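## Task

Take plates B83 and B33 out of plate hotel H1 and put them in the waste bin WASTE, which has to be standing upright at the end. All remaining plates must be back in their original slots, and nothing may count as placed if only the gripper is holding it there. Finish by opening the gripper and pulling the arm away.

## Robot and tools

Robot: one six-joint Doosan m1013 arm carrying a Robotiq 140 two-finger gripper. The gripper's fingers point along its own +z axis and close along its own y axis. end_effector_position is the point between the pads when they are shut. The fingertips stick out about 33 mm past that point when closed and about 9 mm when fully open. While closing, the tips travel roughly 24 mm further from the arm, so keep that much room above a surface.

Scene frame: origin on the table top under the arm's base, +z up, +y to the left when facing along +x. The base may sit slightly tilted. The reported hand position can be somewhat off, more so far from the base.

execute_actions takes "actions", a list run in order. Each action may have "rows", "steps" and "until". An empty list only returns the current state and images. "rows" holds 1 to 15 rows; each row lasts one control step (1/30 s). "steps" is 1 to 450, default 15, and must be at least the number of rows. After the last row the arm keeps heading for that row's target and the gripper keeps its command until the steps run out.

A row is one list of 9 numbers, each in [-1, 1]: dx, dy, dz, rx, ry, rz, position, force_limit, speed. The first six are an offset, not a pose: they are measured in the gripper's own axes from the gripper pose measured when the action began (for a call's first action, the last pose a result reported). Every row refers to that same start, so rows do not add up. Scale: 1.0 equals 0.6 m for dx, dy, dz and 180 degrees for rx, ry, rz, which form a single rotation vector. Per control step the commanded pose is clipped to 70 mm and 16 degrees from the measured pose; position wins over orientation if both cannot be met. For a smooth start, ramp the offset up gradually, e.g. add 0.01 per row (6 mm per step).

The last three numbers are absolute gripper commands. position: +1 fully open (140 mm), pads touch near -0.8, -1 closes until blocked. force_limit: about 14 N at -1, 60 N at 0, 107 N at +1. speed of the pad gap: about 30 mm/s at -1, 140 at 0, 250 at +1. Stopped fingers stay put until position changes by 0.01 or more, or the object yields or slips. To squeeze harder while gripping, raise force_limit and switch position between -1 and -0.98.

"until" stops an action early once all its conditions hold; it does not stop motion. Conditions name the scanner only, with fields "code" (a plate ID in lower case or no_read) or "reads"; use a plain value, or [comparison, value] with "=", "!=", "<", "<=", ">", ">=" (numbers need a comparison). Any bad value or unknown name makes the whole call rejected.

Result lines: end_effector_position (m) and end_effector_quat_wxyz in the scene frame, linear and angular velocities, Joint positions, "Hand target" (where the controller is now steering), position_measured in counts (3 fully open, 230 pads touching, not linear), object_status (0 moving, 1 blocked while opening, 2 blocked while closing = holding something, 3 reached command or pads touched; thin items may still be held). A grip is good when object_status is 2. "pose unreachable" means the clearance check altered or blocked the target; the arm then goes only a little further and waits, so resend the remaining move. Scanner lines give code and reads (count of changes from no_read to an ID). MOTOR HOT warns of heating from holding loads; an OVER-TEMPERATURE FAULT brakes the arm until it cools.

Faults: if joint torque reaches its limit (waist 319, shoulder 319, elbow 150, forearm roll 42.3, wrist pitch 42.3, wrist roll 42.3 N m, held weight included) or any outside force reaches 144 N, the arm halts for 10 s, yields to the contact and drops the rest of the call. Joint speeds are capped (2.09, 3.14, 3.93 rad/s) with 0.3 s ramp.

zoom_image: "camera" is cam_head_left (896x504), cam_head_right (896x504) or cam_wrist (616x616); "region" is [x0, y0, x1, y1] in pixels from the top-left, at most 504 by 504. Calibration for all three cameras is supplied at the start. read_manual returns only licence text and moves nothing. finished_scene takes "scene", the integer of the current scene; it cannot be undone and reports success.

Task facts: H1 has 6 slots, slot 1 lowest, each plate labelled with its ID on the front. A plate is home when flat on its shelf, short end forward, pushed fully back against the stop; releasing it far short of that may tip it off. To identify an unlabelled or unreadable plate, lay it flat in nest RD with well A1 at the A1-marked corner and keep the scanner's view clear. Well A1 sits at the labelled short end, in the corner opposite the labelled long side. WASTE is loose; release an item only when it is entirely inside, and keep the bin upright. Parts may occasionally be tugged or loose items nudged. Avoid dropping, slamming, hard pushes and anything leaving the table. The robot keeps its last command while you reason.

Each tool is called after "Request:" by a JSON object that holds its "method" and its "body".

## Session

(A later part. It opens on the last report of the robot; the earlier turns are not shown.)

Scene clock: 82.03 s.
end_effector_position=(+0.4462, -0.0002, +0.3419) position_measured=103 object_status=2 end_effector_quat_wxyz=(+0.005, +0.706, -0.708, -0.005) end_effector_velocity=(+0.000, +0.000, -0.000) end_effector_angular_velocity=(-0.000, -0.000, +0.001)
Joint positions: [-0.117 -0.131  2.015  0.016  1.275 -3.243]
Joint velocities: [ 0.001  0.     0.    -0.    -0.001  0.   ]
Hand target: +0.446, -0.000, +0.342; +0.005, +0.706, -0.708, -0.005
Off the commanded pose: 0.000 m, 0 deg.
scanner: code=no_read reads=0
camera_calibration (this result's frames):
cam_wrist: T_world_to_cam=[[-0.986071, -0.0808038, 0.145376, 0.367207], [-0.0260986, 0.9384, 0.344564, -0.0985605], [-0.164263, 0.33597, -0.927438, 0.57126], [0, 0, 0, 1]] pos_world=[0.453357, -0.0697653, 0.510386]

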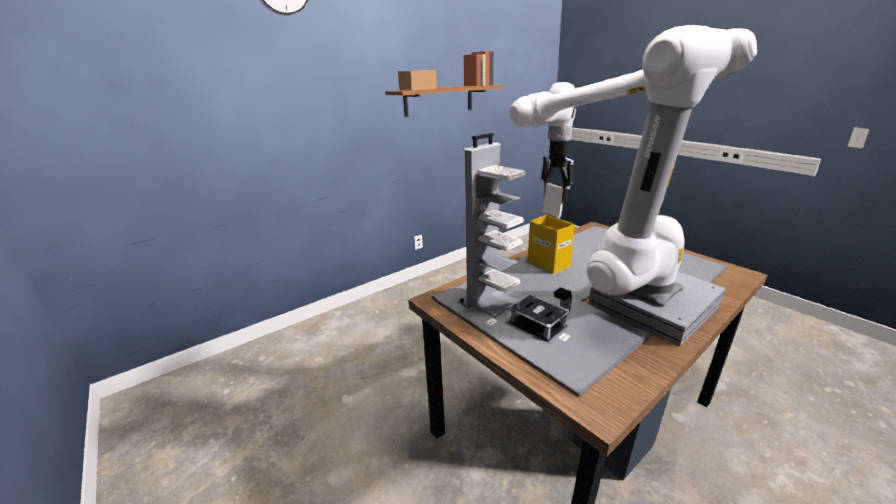

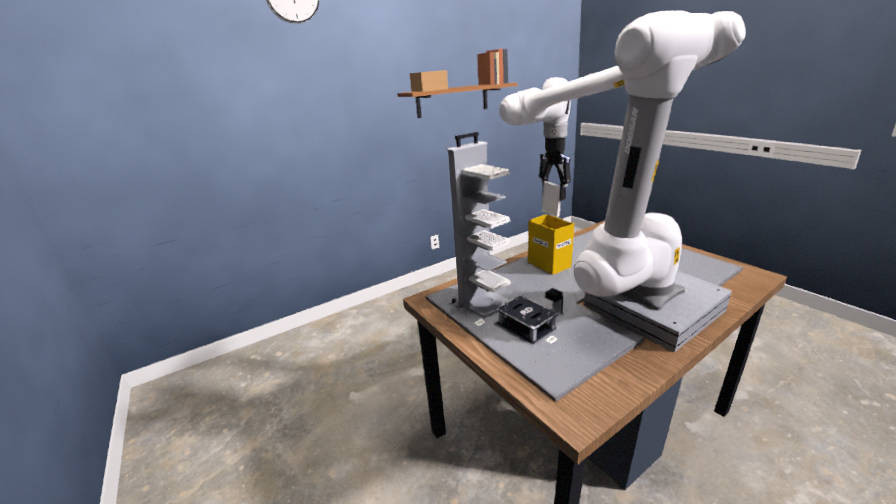

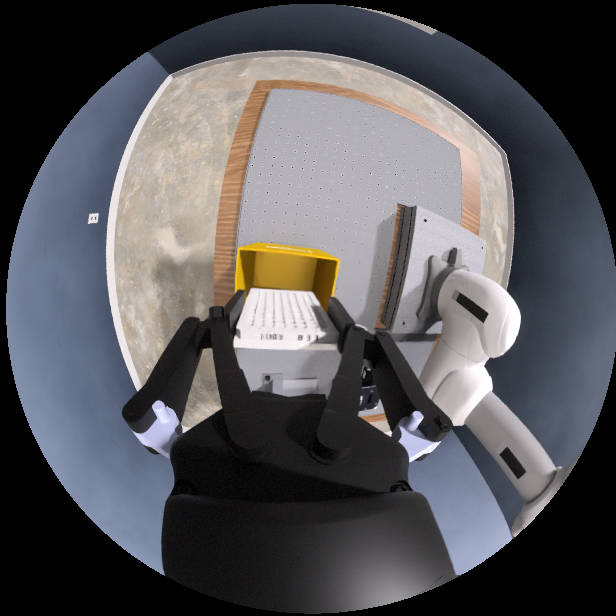

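Request:
{"method": "execute_actions", "body": {"actions": [{"rows":[[0,0,0.02,0,0,0,-1,0.3,-0.3],[0,0.004,0.05,0,0,0.01,-1,0.3,-0.3],[0,0.007,0.09,0,0,0.02,-1,0.3,-0.3],[0,0.007,0.18,0,0,0.02,-1,0.3,-0.3]],"steps":28}]}}

Request:
{"method": "zoom_image", "body": {"camera": "cam_head_left", "region": [490, 160, 620, 290]}}

Scene clock: 87.50 s.
end_effector_position=(+0.4407, -0.0002, +0.2340) position_measured=103 object_status=2 end_effector_quat_wxyz=(+0.005, +0.684, -0.730, -0.005) end_effector_velocity=(-0.000, +0.001, +0.000) end_effector_angular_velocity=(-0.000, +0.000, +0.001)
Joint positions: [-0.115 -0.058  2.163  0.018  1.054 -3.182]
Joint velocities: [ 0.002 -0.    -0.    -0.     0.001  0.001]
Hand target: +0.441, -0.000, +0.234; +0.005, +0.684, -0.730, -0.005
Off the commanded pose: 0.000 m, 0 deg.
scanner: code=no_read reads=0
camera_calibration (this result's frames):
cam_wrist: T_world_to_cam=[[-0.989195, -0.0186476, 0.145414, 0.378856], [0.0328441, 0.938478, 0.343774, -0.0873247], [-0.142878, 0.344836, -0.927725, 0.460908], [0, 0, 0, 1]] pos_world=[0.443484, -0.0699206, 0.402525]

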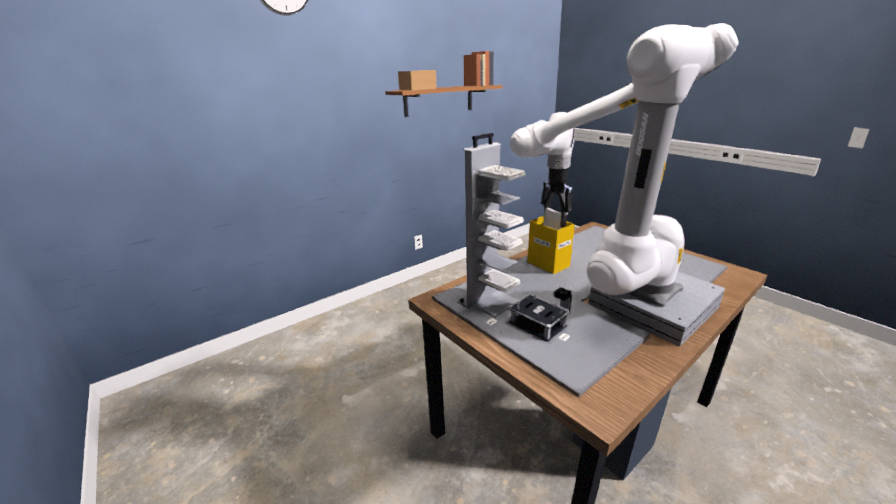

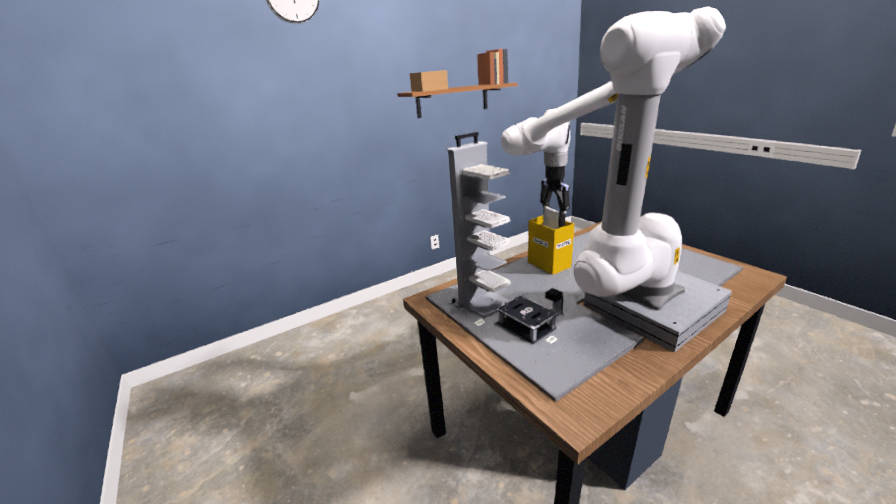

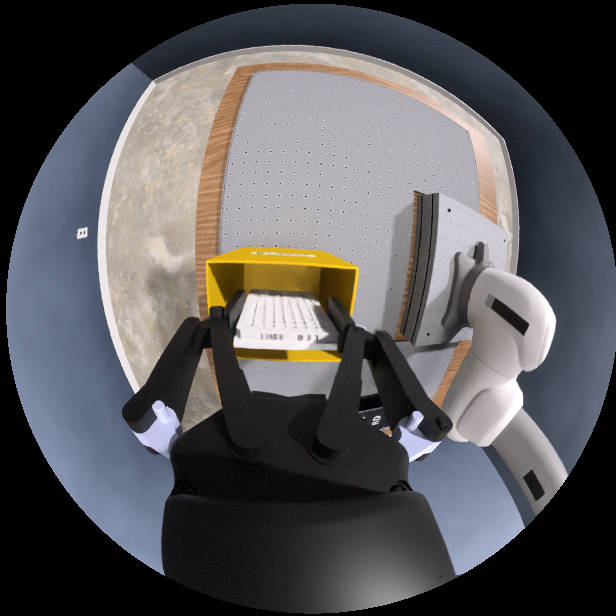

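Region (490, 160, 620, 290) of cam_head_left's 896x504 image, scaled by 3.877, with more detail than that image has.

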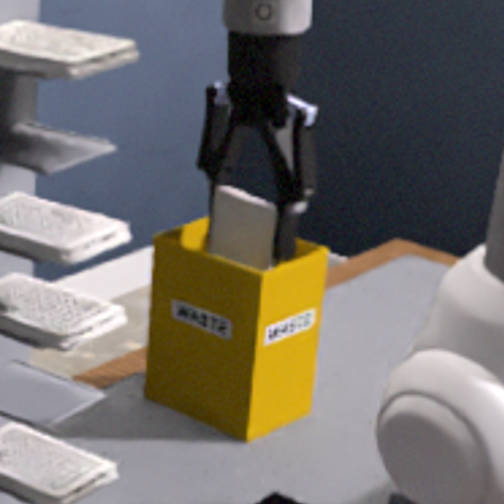

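Request:
{"method": "execute_actions", "body": {"actions": [{"rows":[[0,-0.005,0.02,0,0,0,-1,0.3,-0.3],[0,-0.005,0.04,0,0,0,-1,0.3,-0.3],[0,-0.005,0.06,0,0,0,-1,0.3,-0.3],[0,-0.005,0.085,0,0,0,-1,0.3,-0.3]],"steps":20}]}}

Request:
{"method": "zoom_image", "body": {"camera": "cam_head_left", "region": [490, 160, 620, 290]}}

Scene clock: 92.70 s.
end_effector_position=(+0.4431, -0.0004, +0.1830) position_measured=103 object_status=2 end_effector_quat_wxyz=(+0.005, +0.684, -0.730, -0.005) end_effector_velocity=(+0.000, -0.000, +0.001) end_effector_angular_velocity=(-0.000, -0.002, +0.001)
Joint positions: [-0.113  0.002  2.215  0.019  0.942 -3.182]
Joint velocities: [-0.    -0.002 -0.     0.    -0.    -0.001]
Hand target: +0.443, -0.000, +0.183; +0.005, +0.684, -0.730, -0.005
Off the commanded pose: 0.000 m, 0 deg.
scanner: code=no_read reads=0
camera_calibration (this result's frames):
cam_wrist: T_world_to_cam=[[-0.989188, -0.0186635, 0.145462, 0.388578], [0.0328511, 0.938465, 0.343808, -0.0697], [-0.142928, 0.344869, -0.927705, 0.413972], [0, 0, 0, 1]] pos_world=[0.445834, -0.070103, 0.351484]

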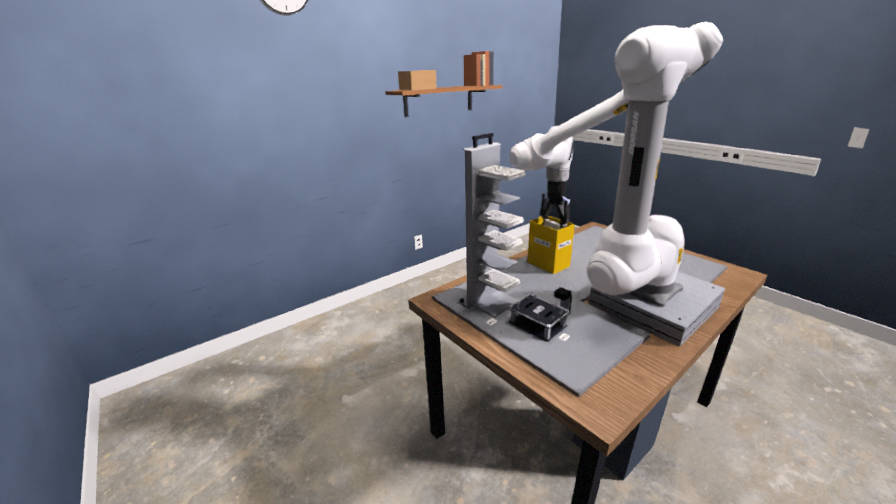

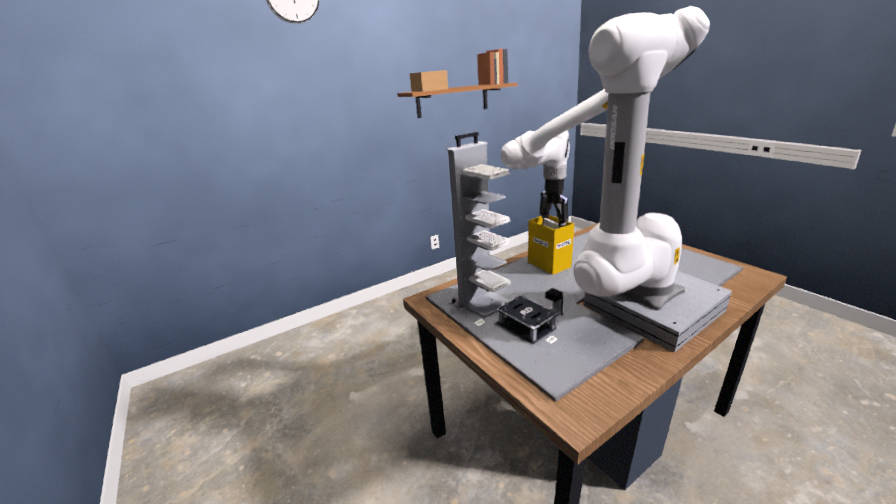

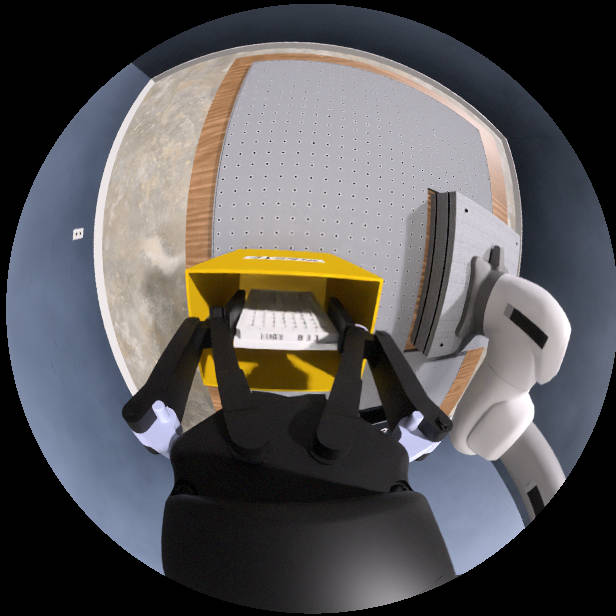

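Region (490, 160, 620, 290) of cam_head_left's 896x504 image, scaled by 3.877, with more detail than that image has.

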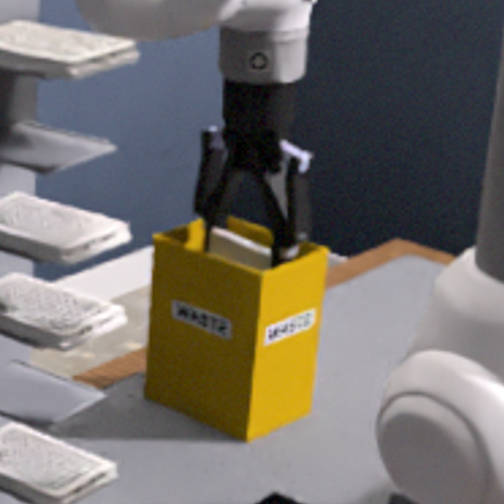

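Request:
{"method": "execute_actions", "body": {"actions": [{"rows":[[0,0,0.012,0,0,0,-1,0.3,-0.3]],"steps":8},{"rows":[[0,0,0,0,0,0,0.32,0.3,-0.3]],"steps":10},{"rows":[[0,0,-0.03,0,0,0,0.32,0.3,0],[0,0,-0.07,0,0,0,0.32,0.3,0],[0,0,-0.26,0,0,0,0.32,0.3,0]],"steps":25},{"rows":[[-0.545,0.535,-0.13,0,0,-0.52,1,0.3,0]],"steps":60},{"rows":[[0.045,-0.1,0.27,0,0.5,0,1,0.3,0]],"steps":70}]}}

Scene clock: 104.40 s.
end_effector_position=(+0.1727, +0.4060, +0.2517) position_measured=3 object_status=3 end_effector_quat_wxyz=(+0.000, +0.711, -0.001, +0.703) end_effector_velocity=(-0.000, +0.000, -0.000) end_effector_angular_velocity=(+0.001, -0.001, +0.001)
Joint positions: [ 1.849  0.432  2.395 -1.282  1.649 -1.854]
Joint velocities: [ 0.001  0.001  0.    -0.001  0.     0.002]
Hand target: +0.173, +0.406, +0.252; +0.000, +0.711, -0.001, +0.703
Off the commanded pose: 0.001 m, 0 deg.
scanner: code=no_read reads=0
camera_calibration (this result's frames):
cam_wrist: T_world_to_cam=[[-0.13282, -0.987595, 0.0837522, 0.37975], [-0.354537, -0.031569, -0.934509, 0.316678], [0.92556, -0.153815, -0.345946, 0.170463], [0, 0, 0, 1]] pos_world=[0.00493918, 0.411256, 0.323105]

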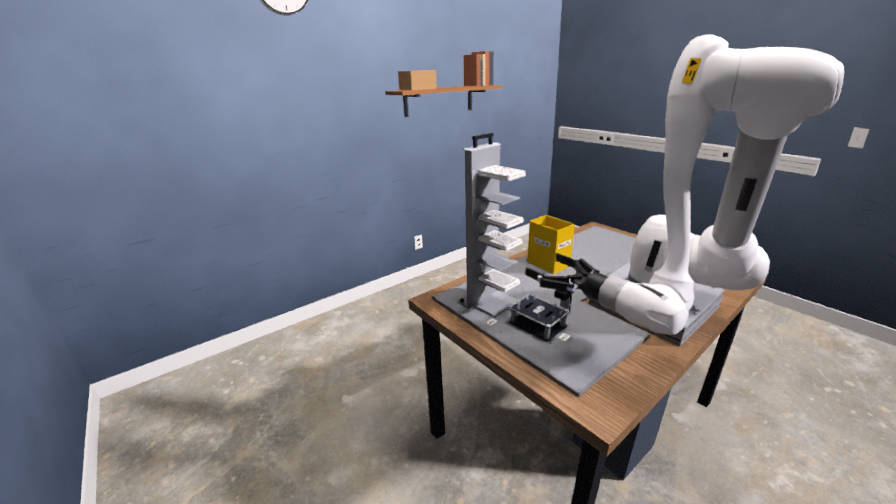

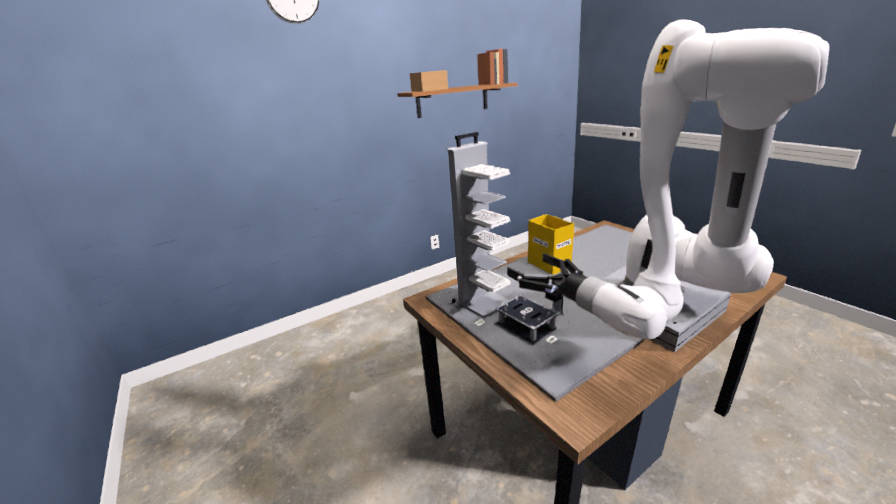

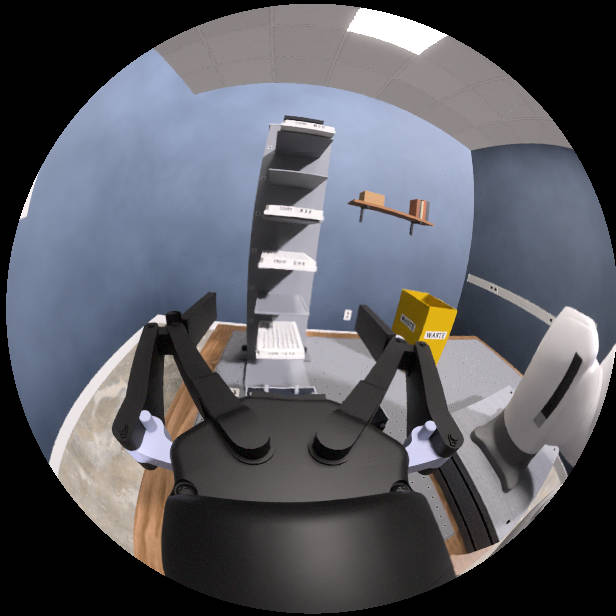

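Request:
{"method": "execute_actions", "body": {"actions": [{"rows":[[-0.02,0,0.02,0,0,0,1,0.3,0],[-0.05,0,0.05,0,-0.02,0,1,0.3,0],[-0.15,-0.002,0.14,0,-0.05,0,1,0.3,0]],"steps":25}]}}

Request:
{"method": "zoom_image", "body": {"camera": "cam_head_left", "region": [460, 240, 640, 350]}}

Request:
{"method": "zoom_image", "body": {"camera": "cam_wrist", "region": [140, 200, 440, 420]}}

Scene clock: 110.63 s.
end_effector_position=(+0.2556, +0.4072, +0.1607) position_measured=3 object_status=3 end_effector_quat_wxyz=(+0.000, +0.764, -0.001, +0.645) end_effector_velocity=(+0.000, -0.000, -0.000) end_effector_angular_velocity=(+0.000, +0.000, -0.001)
Joint positions: [ 1.644  0.51   2.438 -1.449  1.421 -1.747]
Joint velocities: [-0.    -0.    -0.     0.001 -0.    -0.   ]
Hand target: +0.256, +0.407, +0.161; +0.000, +0.764, -0.001, +0.645
Off the commanded pose: 0.000 m, 0 deg.
scanner: code=no_read reads=0
camera_calibration (this result's frames):
cam_wrist: T_world_to_cam=[[-0.11788, -0.987649, 0.10322, 0.392588], [-0.496255, -0.0314439, -0.867607, 0.286475], [0.860137, -0.153497, -0.486419, 0.101613], [0, 0, 0, 1]] pos_world=[0.101042, 0.412344, 0.257451]

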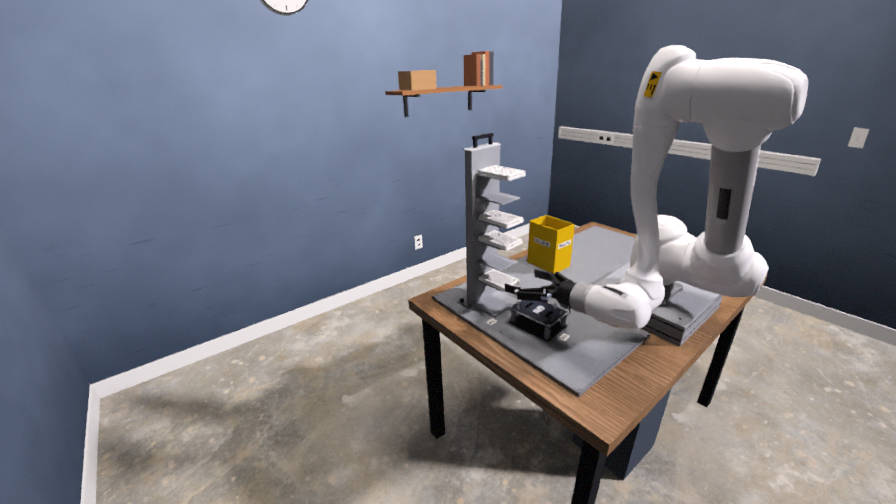

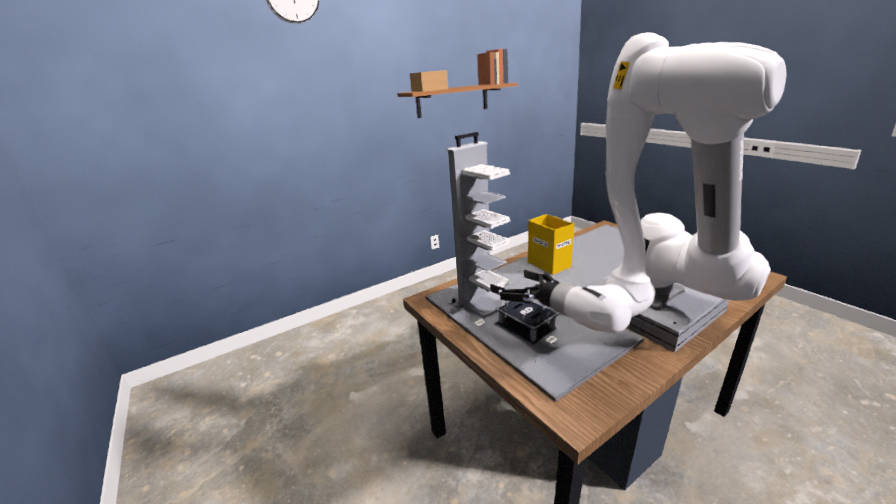

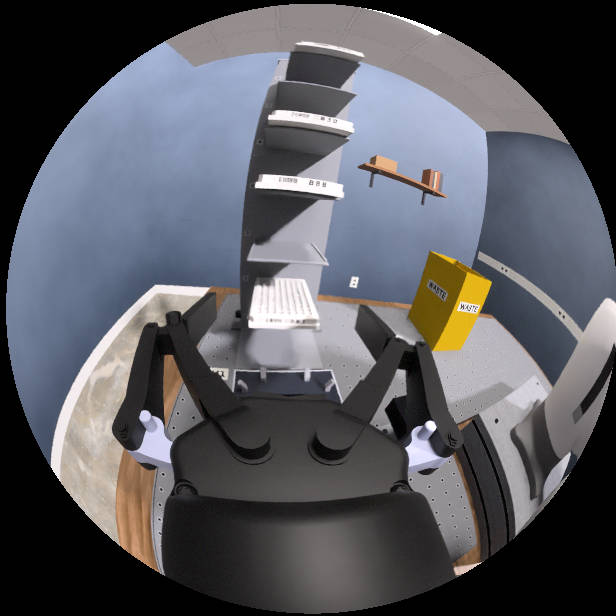

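Region (460, 240, 640, 350) of cam_head_left's 896x504 image, scaled by 2.800, with more detail than that image has.

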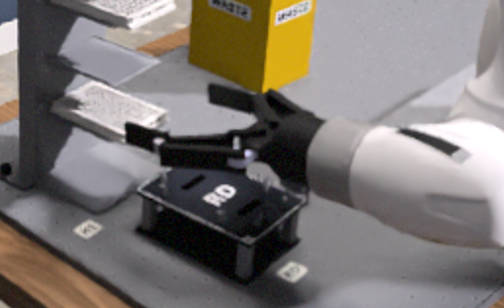

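Region (140, 200, 440, 420) of cam_wrist's 616x616 image, scaled by 1.680, with more detail than that image has; it fills the top 370 rows of this view, and the rest is white.

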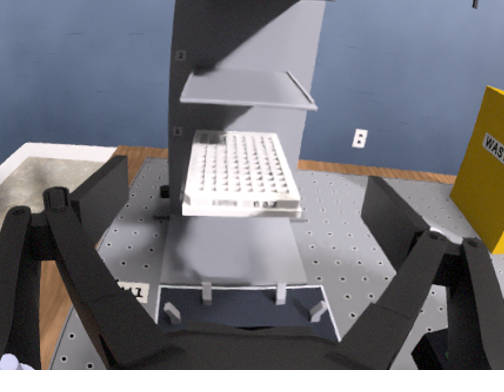

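Request:
{"method": "execute_actions", "body": {"actions": [{"rows":[[-0.01,0,0.015,0,0,0,1,0.3,0],[-0.02,0,0.035,0,0,0,1,0.3,0],[-0.028,0,0.06,0,0,0,1,0.3,0],[-0.028,0,0.09,0,0,0,1,0.3,0],[-0.028,0,0.123,0,0,0,1,0.3,0]],"steps":22},{"rows":[[0,0,0,0,0,0,-1,0.3,-0.3]],"steps":25}]}}

Request:
{"method": "zoom_image", "body": {"camera": "cam_wrist", "region": [180, 240, 400, 400]}}

Scene clock: 117.27 s.
end_effector_position=(+0.3253, +0.4075, +0.1318) position_measured=94 object_status=2 end_effector_quat_wxyz=(-0.000, +0.764, -0.001, +0.645) end_effector_velocity=(+0.000, -0.002, -0.000) end_effector_angular_velocity=(-0.004, -0.000, -0.000)
Joint positions: [ 1.473  0.58   2.446 -1.632  1.393 -1.669]
Joint velocities: [-0.001  0.001  0.002 -0.     0.    -0.001]
Hand target: +0.325, +0.407, +0.132; +0.000, +0.764, -0.001, +0.645
Off the commanded pose: 0.000 m, 0 deg.
scanner: code=no_read reads=0
camera_calibration (this result's frames):
cam_wrist: T_world_to_cam=[[-0.117057, -0.987786, 0.102841, 0.403996], [-0.49611, -0.0315458, -0.867687, 0.295985], [0.860333, -0.152589, -0.486358, 0.0271807], [0, 0, 0, 1]] pos_world=[0.170747, 0.412546, 0.228495]

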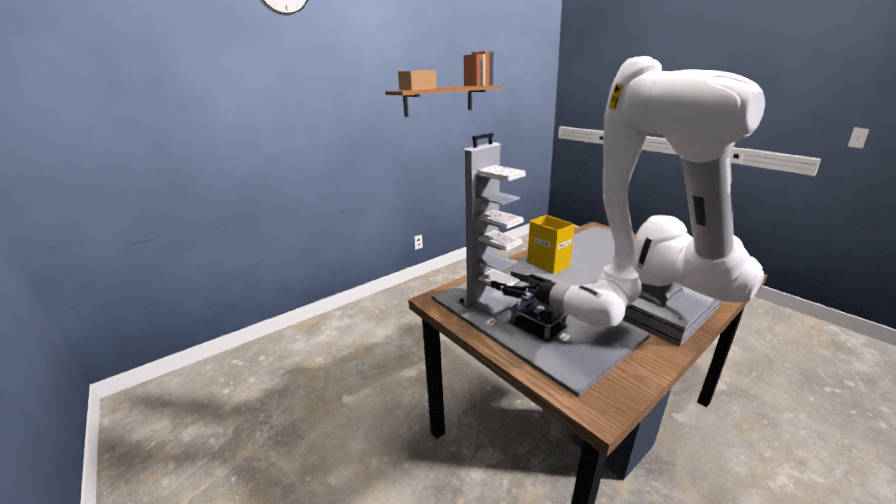

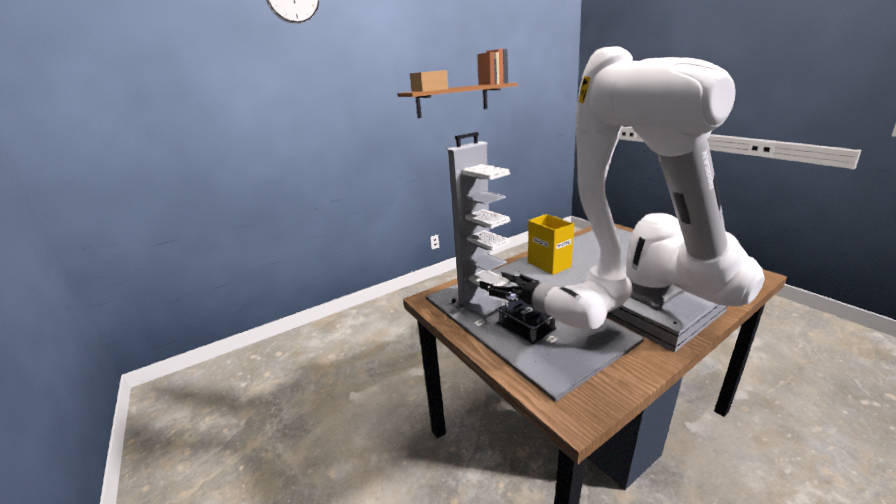

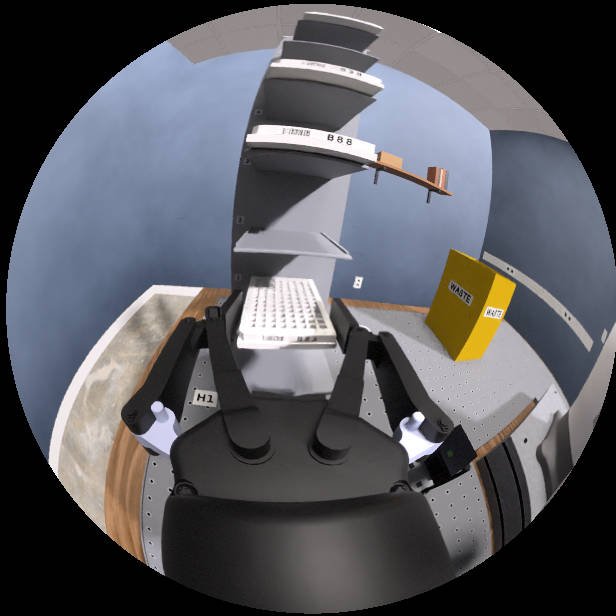

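Region (180, 240, 400, 400) of cam_wrist's 616x616 image, scaled by 2.291, with more detail than that image has; it fills the top 367 rows of this view, and the rest is white.

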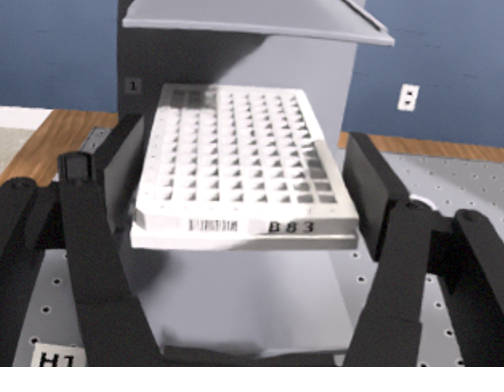

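Request:
{"method": "execute_actions", "body": {"actions": [{"rows":[[0,0,0,0,0,0,0.45,0.3,0]],"steps":8},{"rows":[[0.008,0,0,0,0,0,0.45,0.3,0]],"steps":8},{"rows":[[0,0,0,0,0,0,-1,0.3,-0.3]],"steps":15}]}}

Request:
{"method": "zoom_image", "body": {"camera": "cam_wrist", "region": [180, 240, 400, 400]}}

Scene clock: 127.33 s.
end_effector_position=(+0.3251, +0.4092, +0.1319) position_measured=95 object_status=2 end_effector_quat_wxyz=(-0.002, +0.764, +0.000, +0.645) end_effector_velocity=(-0.000, +0.000, +0.000) end_effector_angular_velocity=(-0.001, -0.000, +0.001)
Joint positions: [ 1.474  0.58   2.445 -1.635  1.393 -1.669]
Joint velocities: [ 0.001 -0.001  0.     0.     0.    -0.002]
Hand target: +0.325, +0.408, +0.132; -0.000, +0.764, -0.001, +0.645
Off the commanded pose: 0.002 m, 0 deg.
TORQUE FAULT: the external load on joint 4 (forearm roll) reached its load limit, and the arm stopped for 10 seconds. The arm ran no command of this call. The arm holds where it stopped, with its grip as last carried out, and accepts commands again: back off and push less far. The arm stops again, at the same cost, whenever a joint's load reaches its limit.
scanner: code=no_read reads=0
camera_calibration (this result's frames):
cam_wrist: T_world_to_cam=[[-0.113815, -0.98826, 0.10192, 0.404842], [-0.495758, -0.0324075, -0.867856, 0.296333], [0.860971, -0.149303, -0.486249, 0.0261038], [0, 0, 0, 1]] pos_world=[0.170512, 0.41359, 0.228605]

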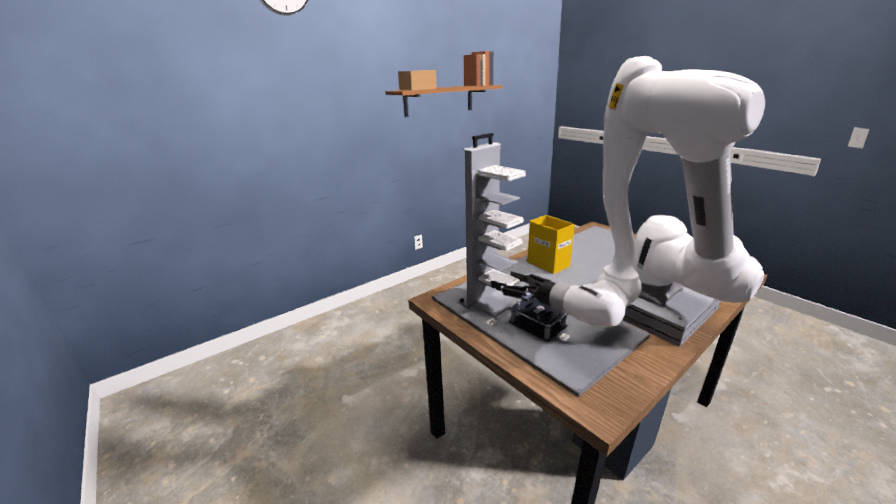

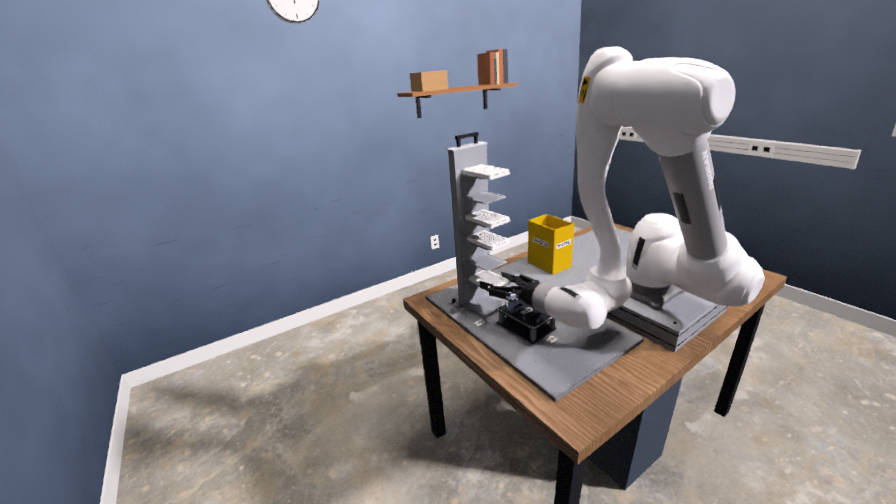

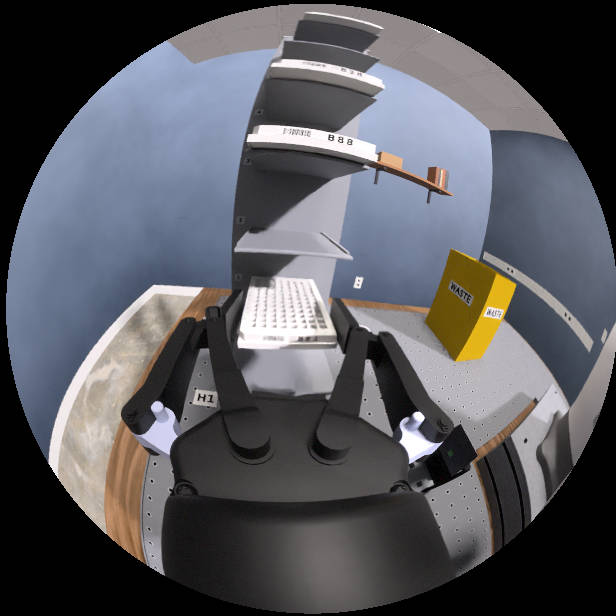

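Region (180, 240, 400, 400) of cam_wrist's 616x616 image, scaled by 2.291, with more detail than that image has; it fills the top 367 rows of this view, and the rest is white.

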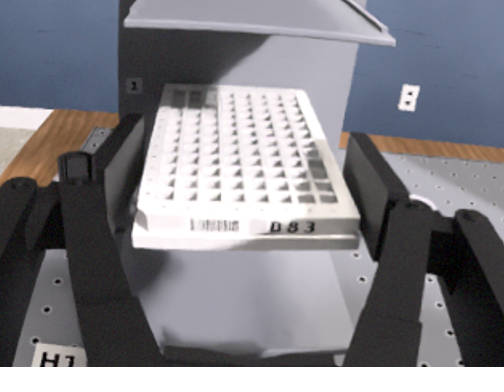

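Request:
{"method": "execute_actions", "body": {"actions": [{"rows":[[0,0,0,0,0,0,0.45,0.3,0]],"steps":8},{"rows":[[0.006,0.002,0,0,0.025,0,0.45,0.3,0]],"steps":12},{"rows":[[0,0,0,0,0,0,-1,0,-0.3]],"steps":14}]}}

Request:
{"method": "zoom_image", "body": {"camera": "cam_wrist", "region": [180, 240, 400, 400]}}

Scene clock: 131.47 s.
end_effector_position=(+0.3258, +0.4077, +0.1355) position_measured=105 object_status=2 end_effector_quat_wxyz=(-0.001, +0.738, +0.000, +0.675) end_effector_velocity=(-0.000, -0.001, -0.000) end_effector_angular_velocity=(-0.004, -0.000, +0.001)
Joint positions: [ 1.48   0.636  2.442 -1.641  1.475 -1.616]
Joint velocities: [ 0.001  0.     0.003  0.     0.    -0.002]
Hand target: +0.326, +0.407, +0.135; -0.001, +0.738, +0.000, +0.675
Off the commanded pose: 0.000 m, 0 deg.
scanner: code=no_read reads=0
camera_calibration (this result's frames):
cam_wrist: T_world_to_cam=[[-0.121731, -0.988225, 0.0927, 0.406948], [-0.426195, -0.0323053, -0.904054, 0.281896], [0.896404, -0.149559, -0.417244, 0.00626076], [0, 0, 0, 1]] pos_world=[0.164068, 0.4122, 0.219737]

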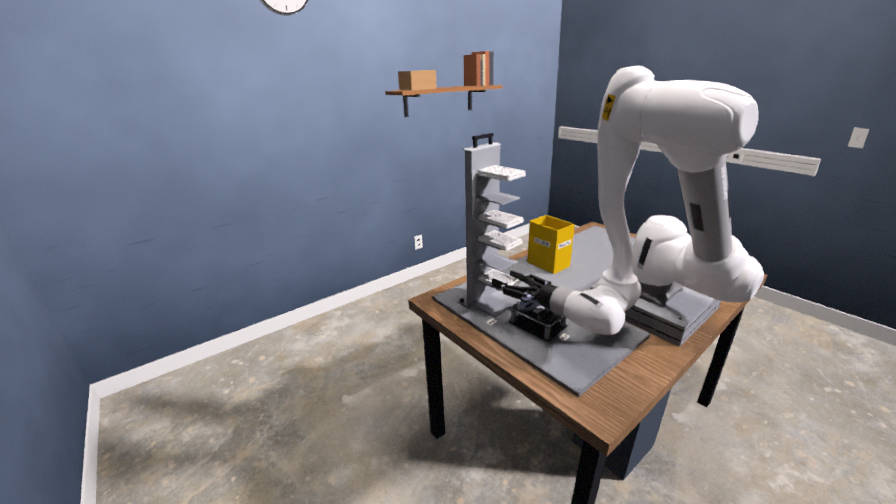

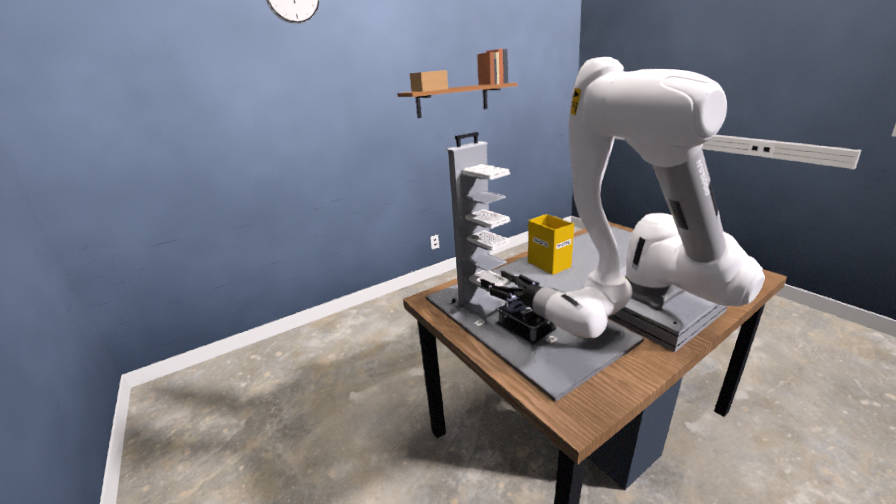

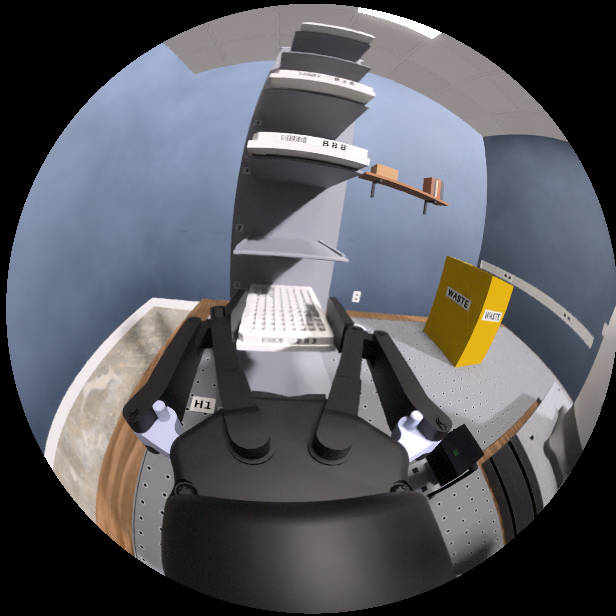

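Region (180, 240, 400, 400) of cam_wrist's 616x616 image, scaled by 2.291, with more detail than that image has; it fills the top 367 rows of this view, and the rest is white.

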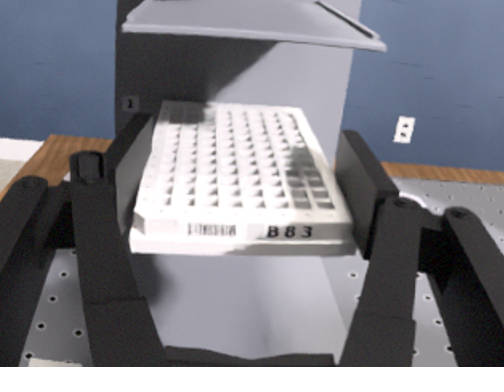

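Request:
{"method": "execute_actions", "body": {"actions": [{"rows":[[0,0,0,0,0,0,-0.98,0.4,-0.3]],"steps":6},{"rows":[[0.004,0,-0.01,0,0,0,-0.98,0.4,-0.3],[0.008,0,-0.025,0,0,0,-0.98,0.4,-0.3],[0.012,0,-0.045,0,0,0,-0.98,0.4,-0.3],[0.016,0,-0.07,0,0,0,-0.98,0.4,-0.3],[0.016,0,-0.1,0,0,0,-0.98,0.4,-0.3],[0.016,0,-0.13,0,0,0,-0.98,0.4,-0.3],[0.016,0,-0.16,0,0,0,-0.98,0.4,-0.3],[0.016,0,-0.2,0,0,0,-0.98,0.4,-0.3],[0.016,0,-0.27,0,0,0,-0.98,0.4,-0.3]],"steps":30},{"rows":[[0.02,0,0,0,0,0,-0.98,0.4,-0.3],[0.05,0,0,0,0,0,-0.98,0.4,-0.3],[0.09,0,0,0,-0.01,0,-0.98,0.4,-0.3],[0.14,0,0,0,-0.03,0,-0.98,0.4,-0.3],[0.2,0,0,0,-0.05,0,-0.98,0.4,-0.3],[0.41,0.095,-0.083,0,-0.4716,0,-0.98,0.4,-0.3]],"steps":70}]}}

Scene clock: 143.83 s.
end_effector_position=(+0.1378, +0.3493, +0.4084) position_measured=109 object_status=2 end_effector_quat_wxyz=(+0.000, +1.000, +0.001, -0.001) end_effector_velocity=(-0.000, -0.001, +0.001) end_effector_angular_velocity=(+0.002, -0.000, -0.003)
Joint positions: [ 1.066 -0.311  2.016  0.011  1.424 -3.631]
Joint velocities: [-0.001 -0.002  0.     0.     0.     0.002]
Hand target: +0.138, +0.349, +0.408; +0.000, +1.000, +0.001, -0.001
Off the commanded pose: 0.001 m, 0 deg.
scanner: code=no_read reads=0
camera_calibration (this result's frames):
cam_wrist: T_world_to_cam=[[0.0845769, -0.987581, 0.132404, 0.256131], [-0.937596, -0.0338988, 0.34607, 0.00708772], [-0.337284, -0.153411, -0.928819, 0.660107], [0, 0, 0, 1]] pos_world=[0.207626, 0.354458, 0.576754]

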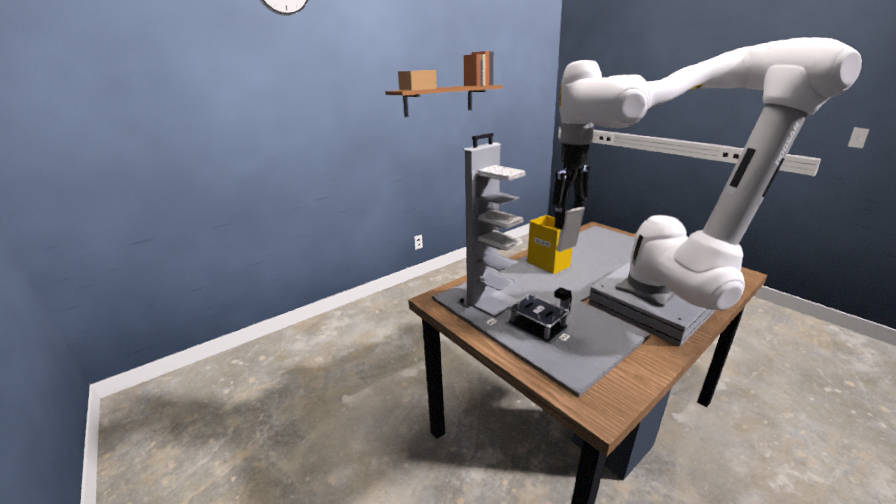

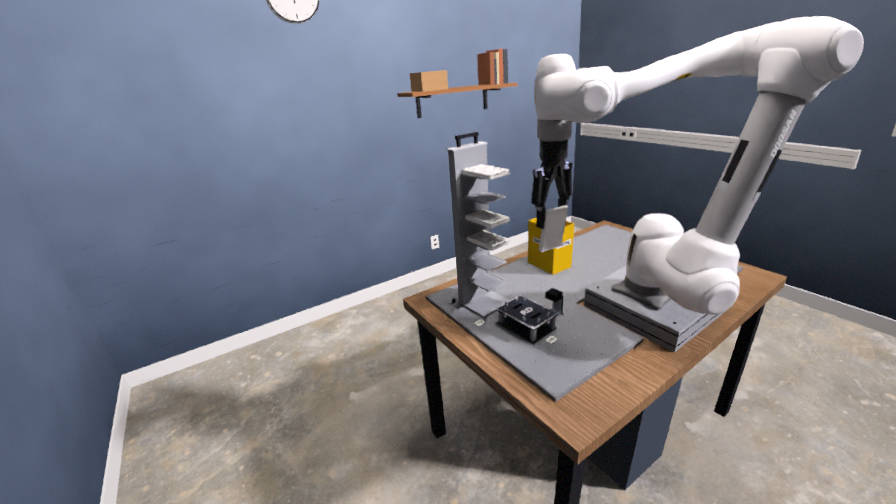

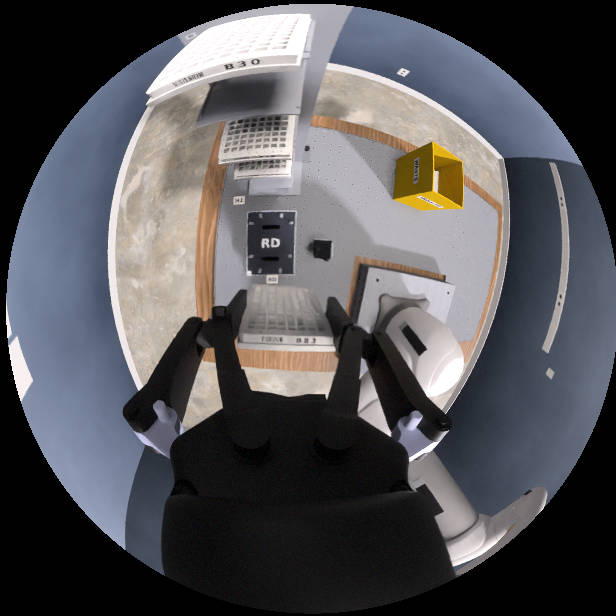

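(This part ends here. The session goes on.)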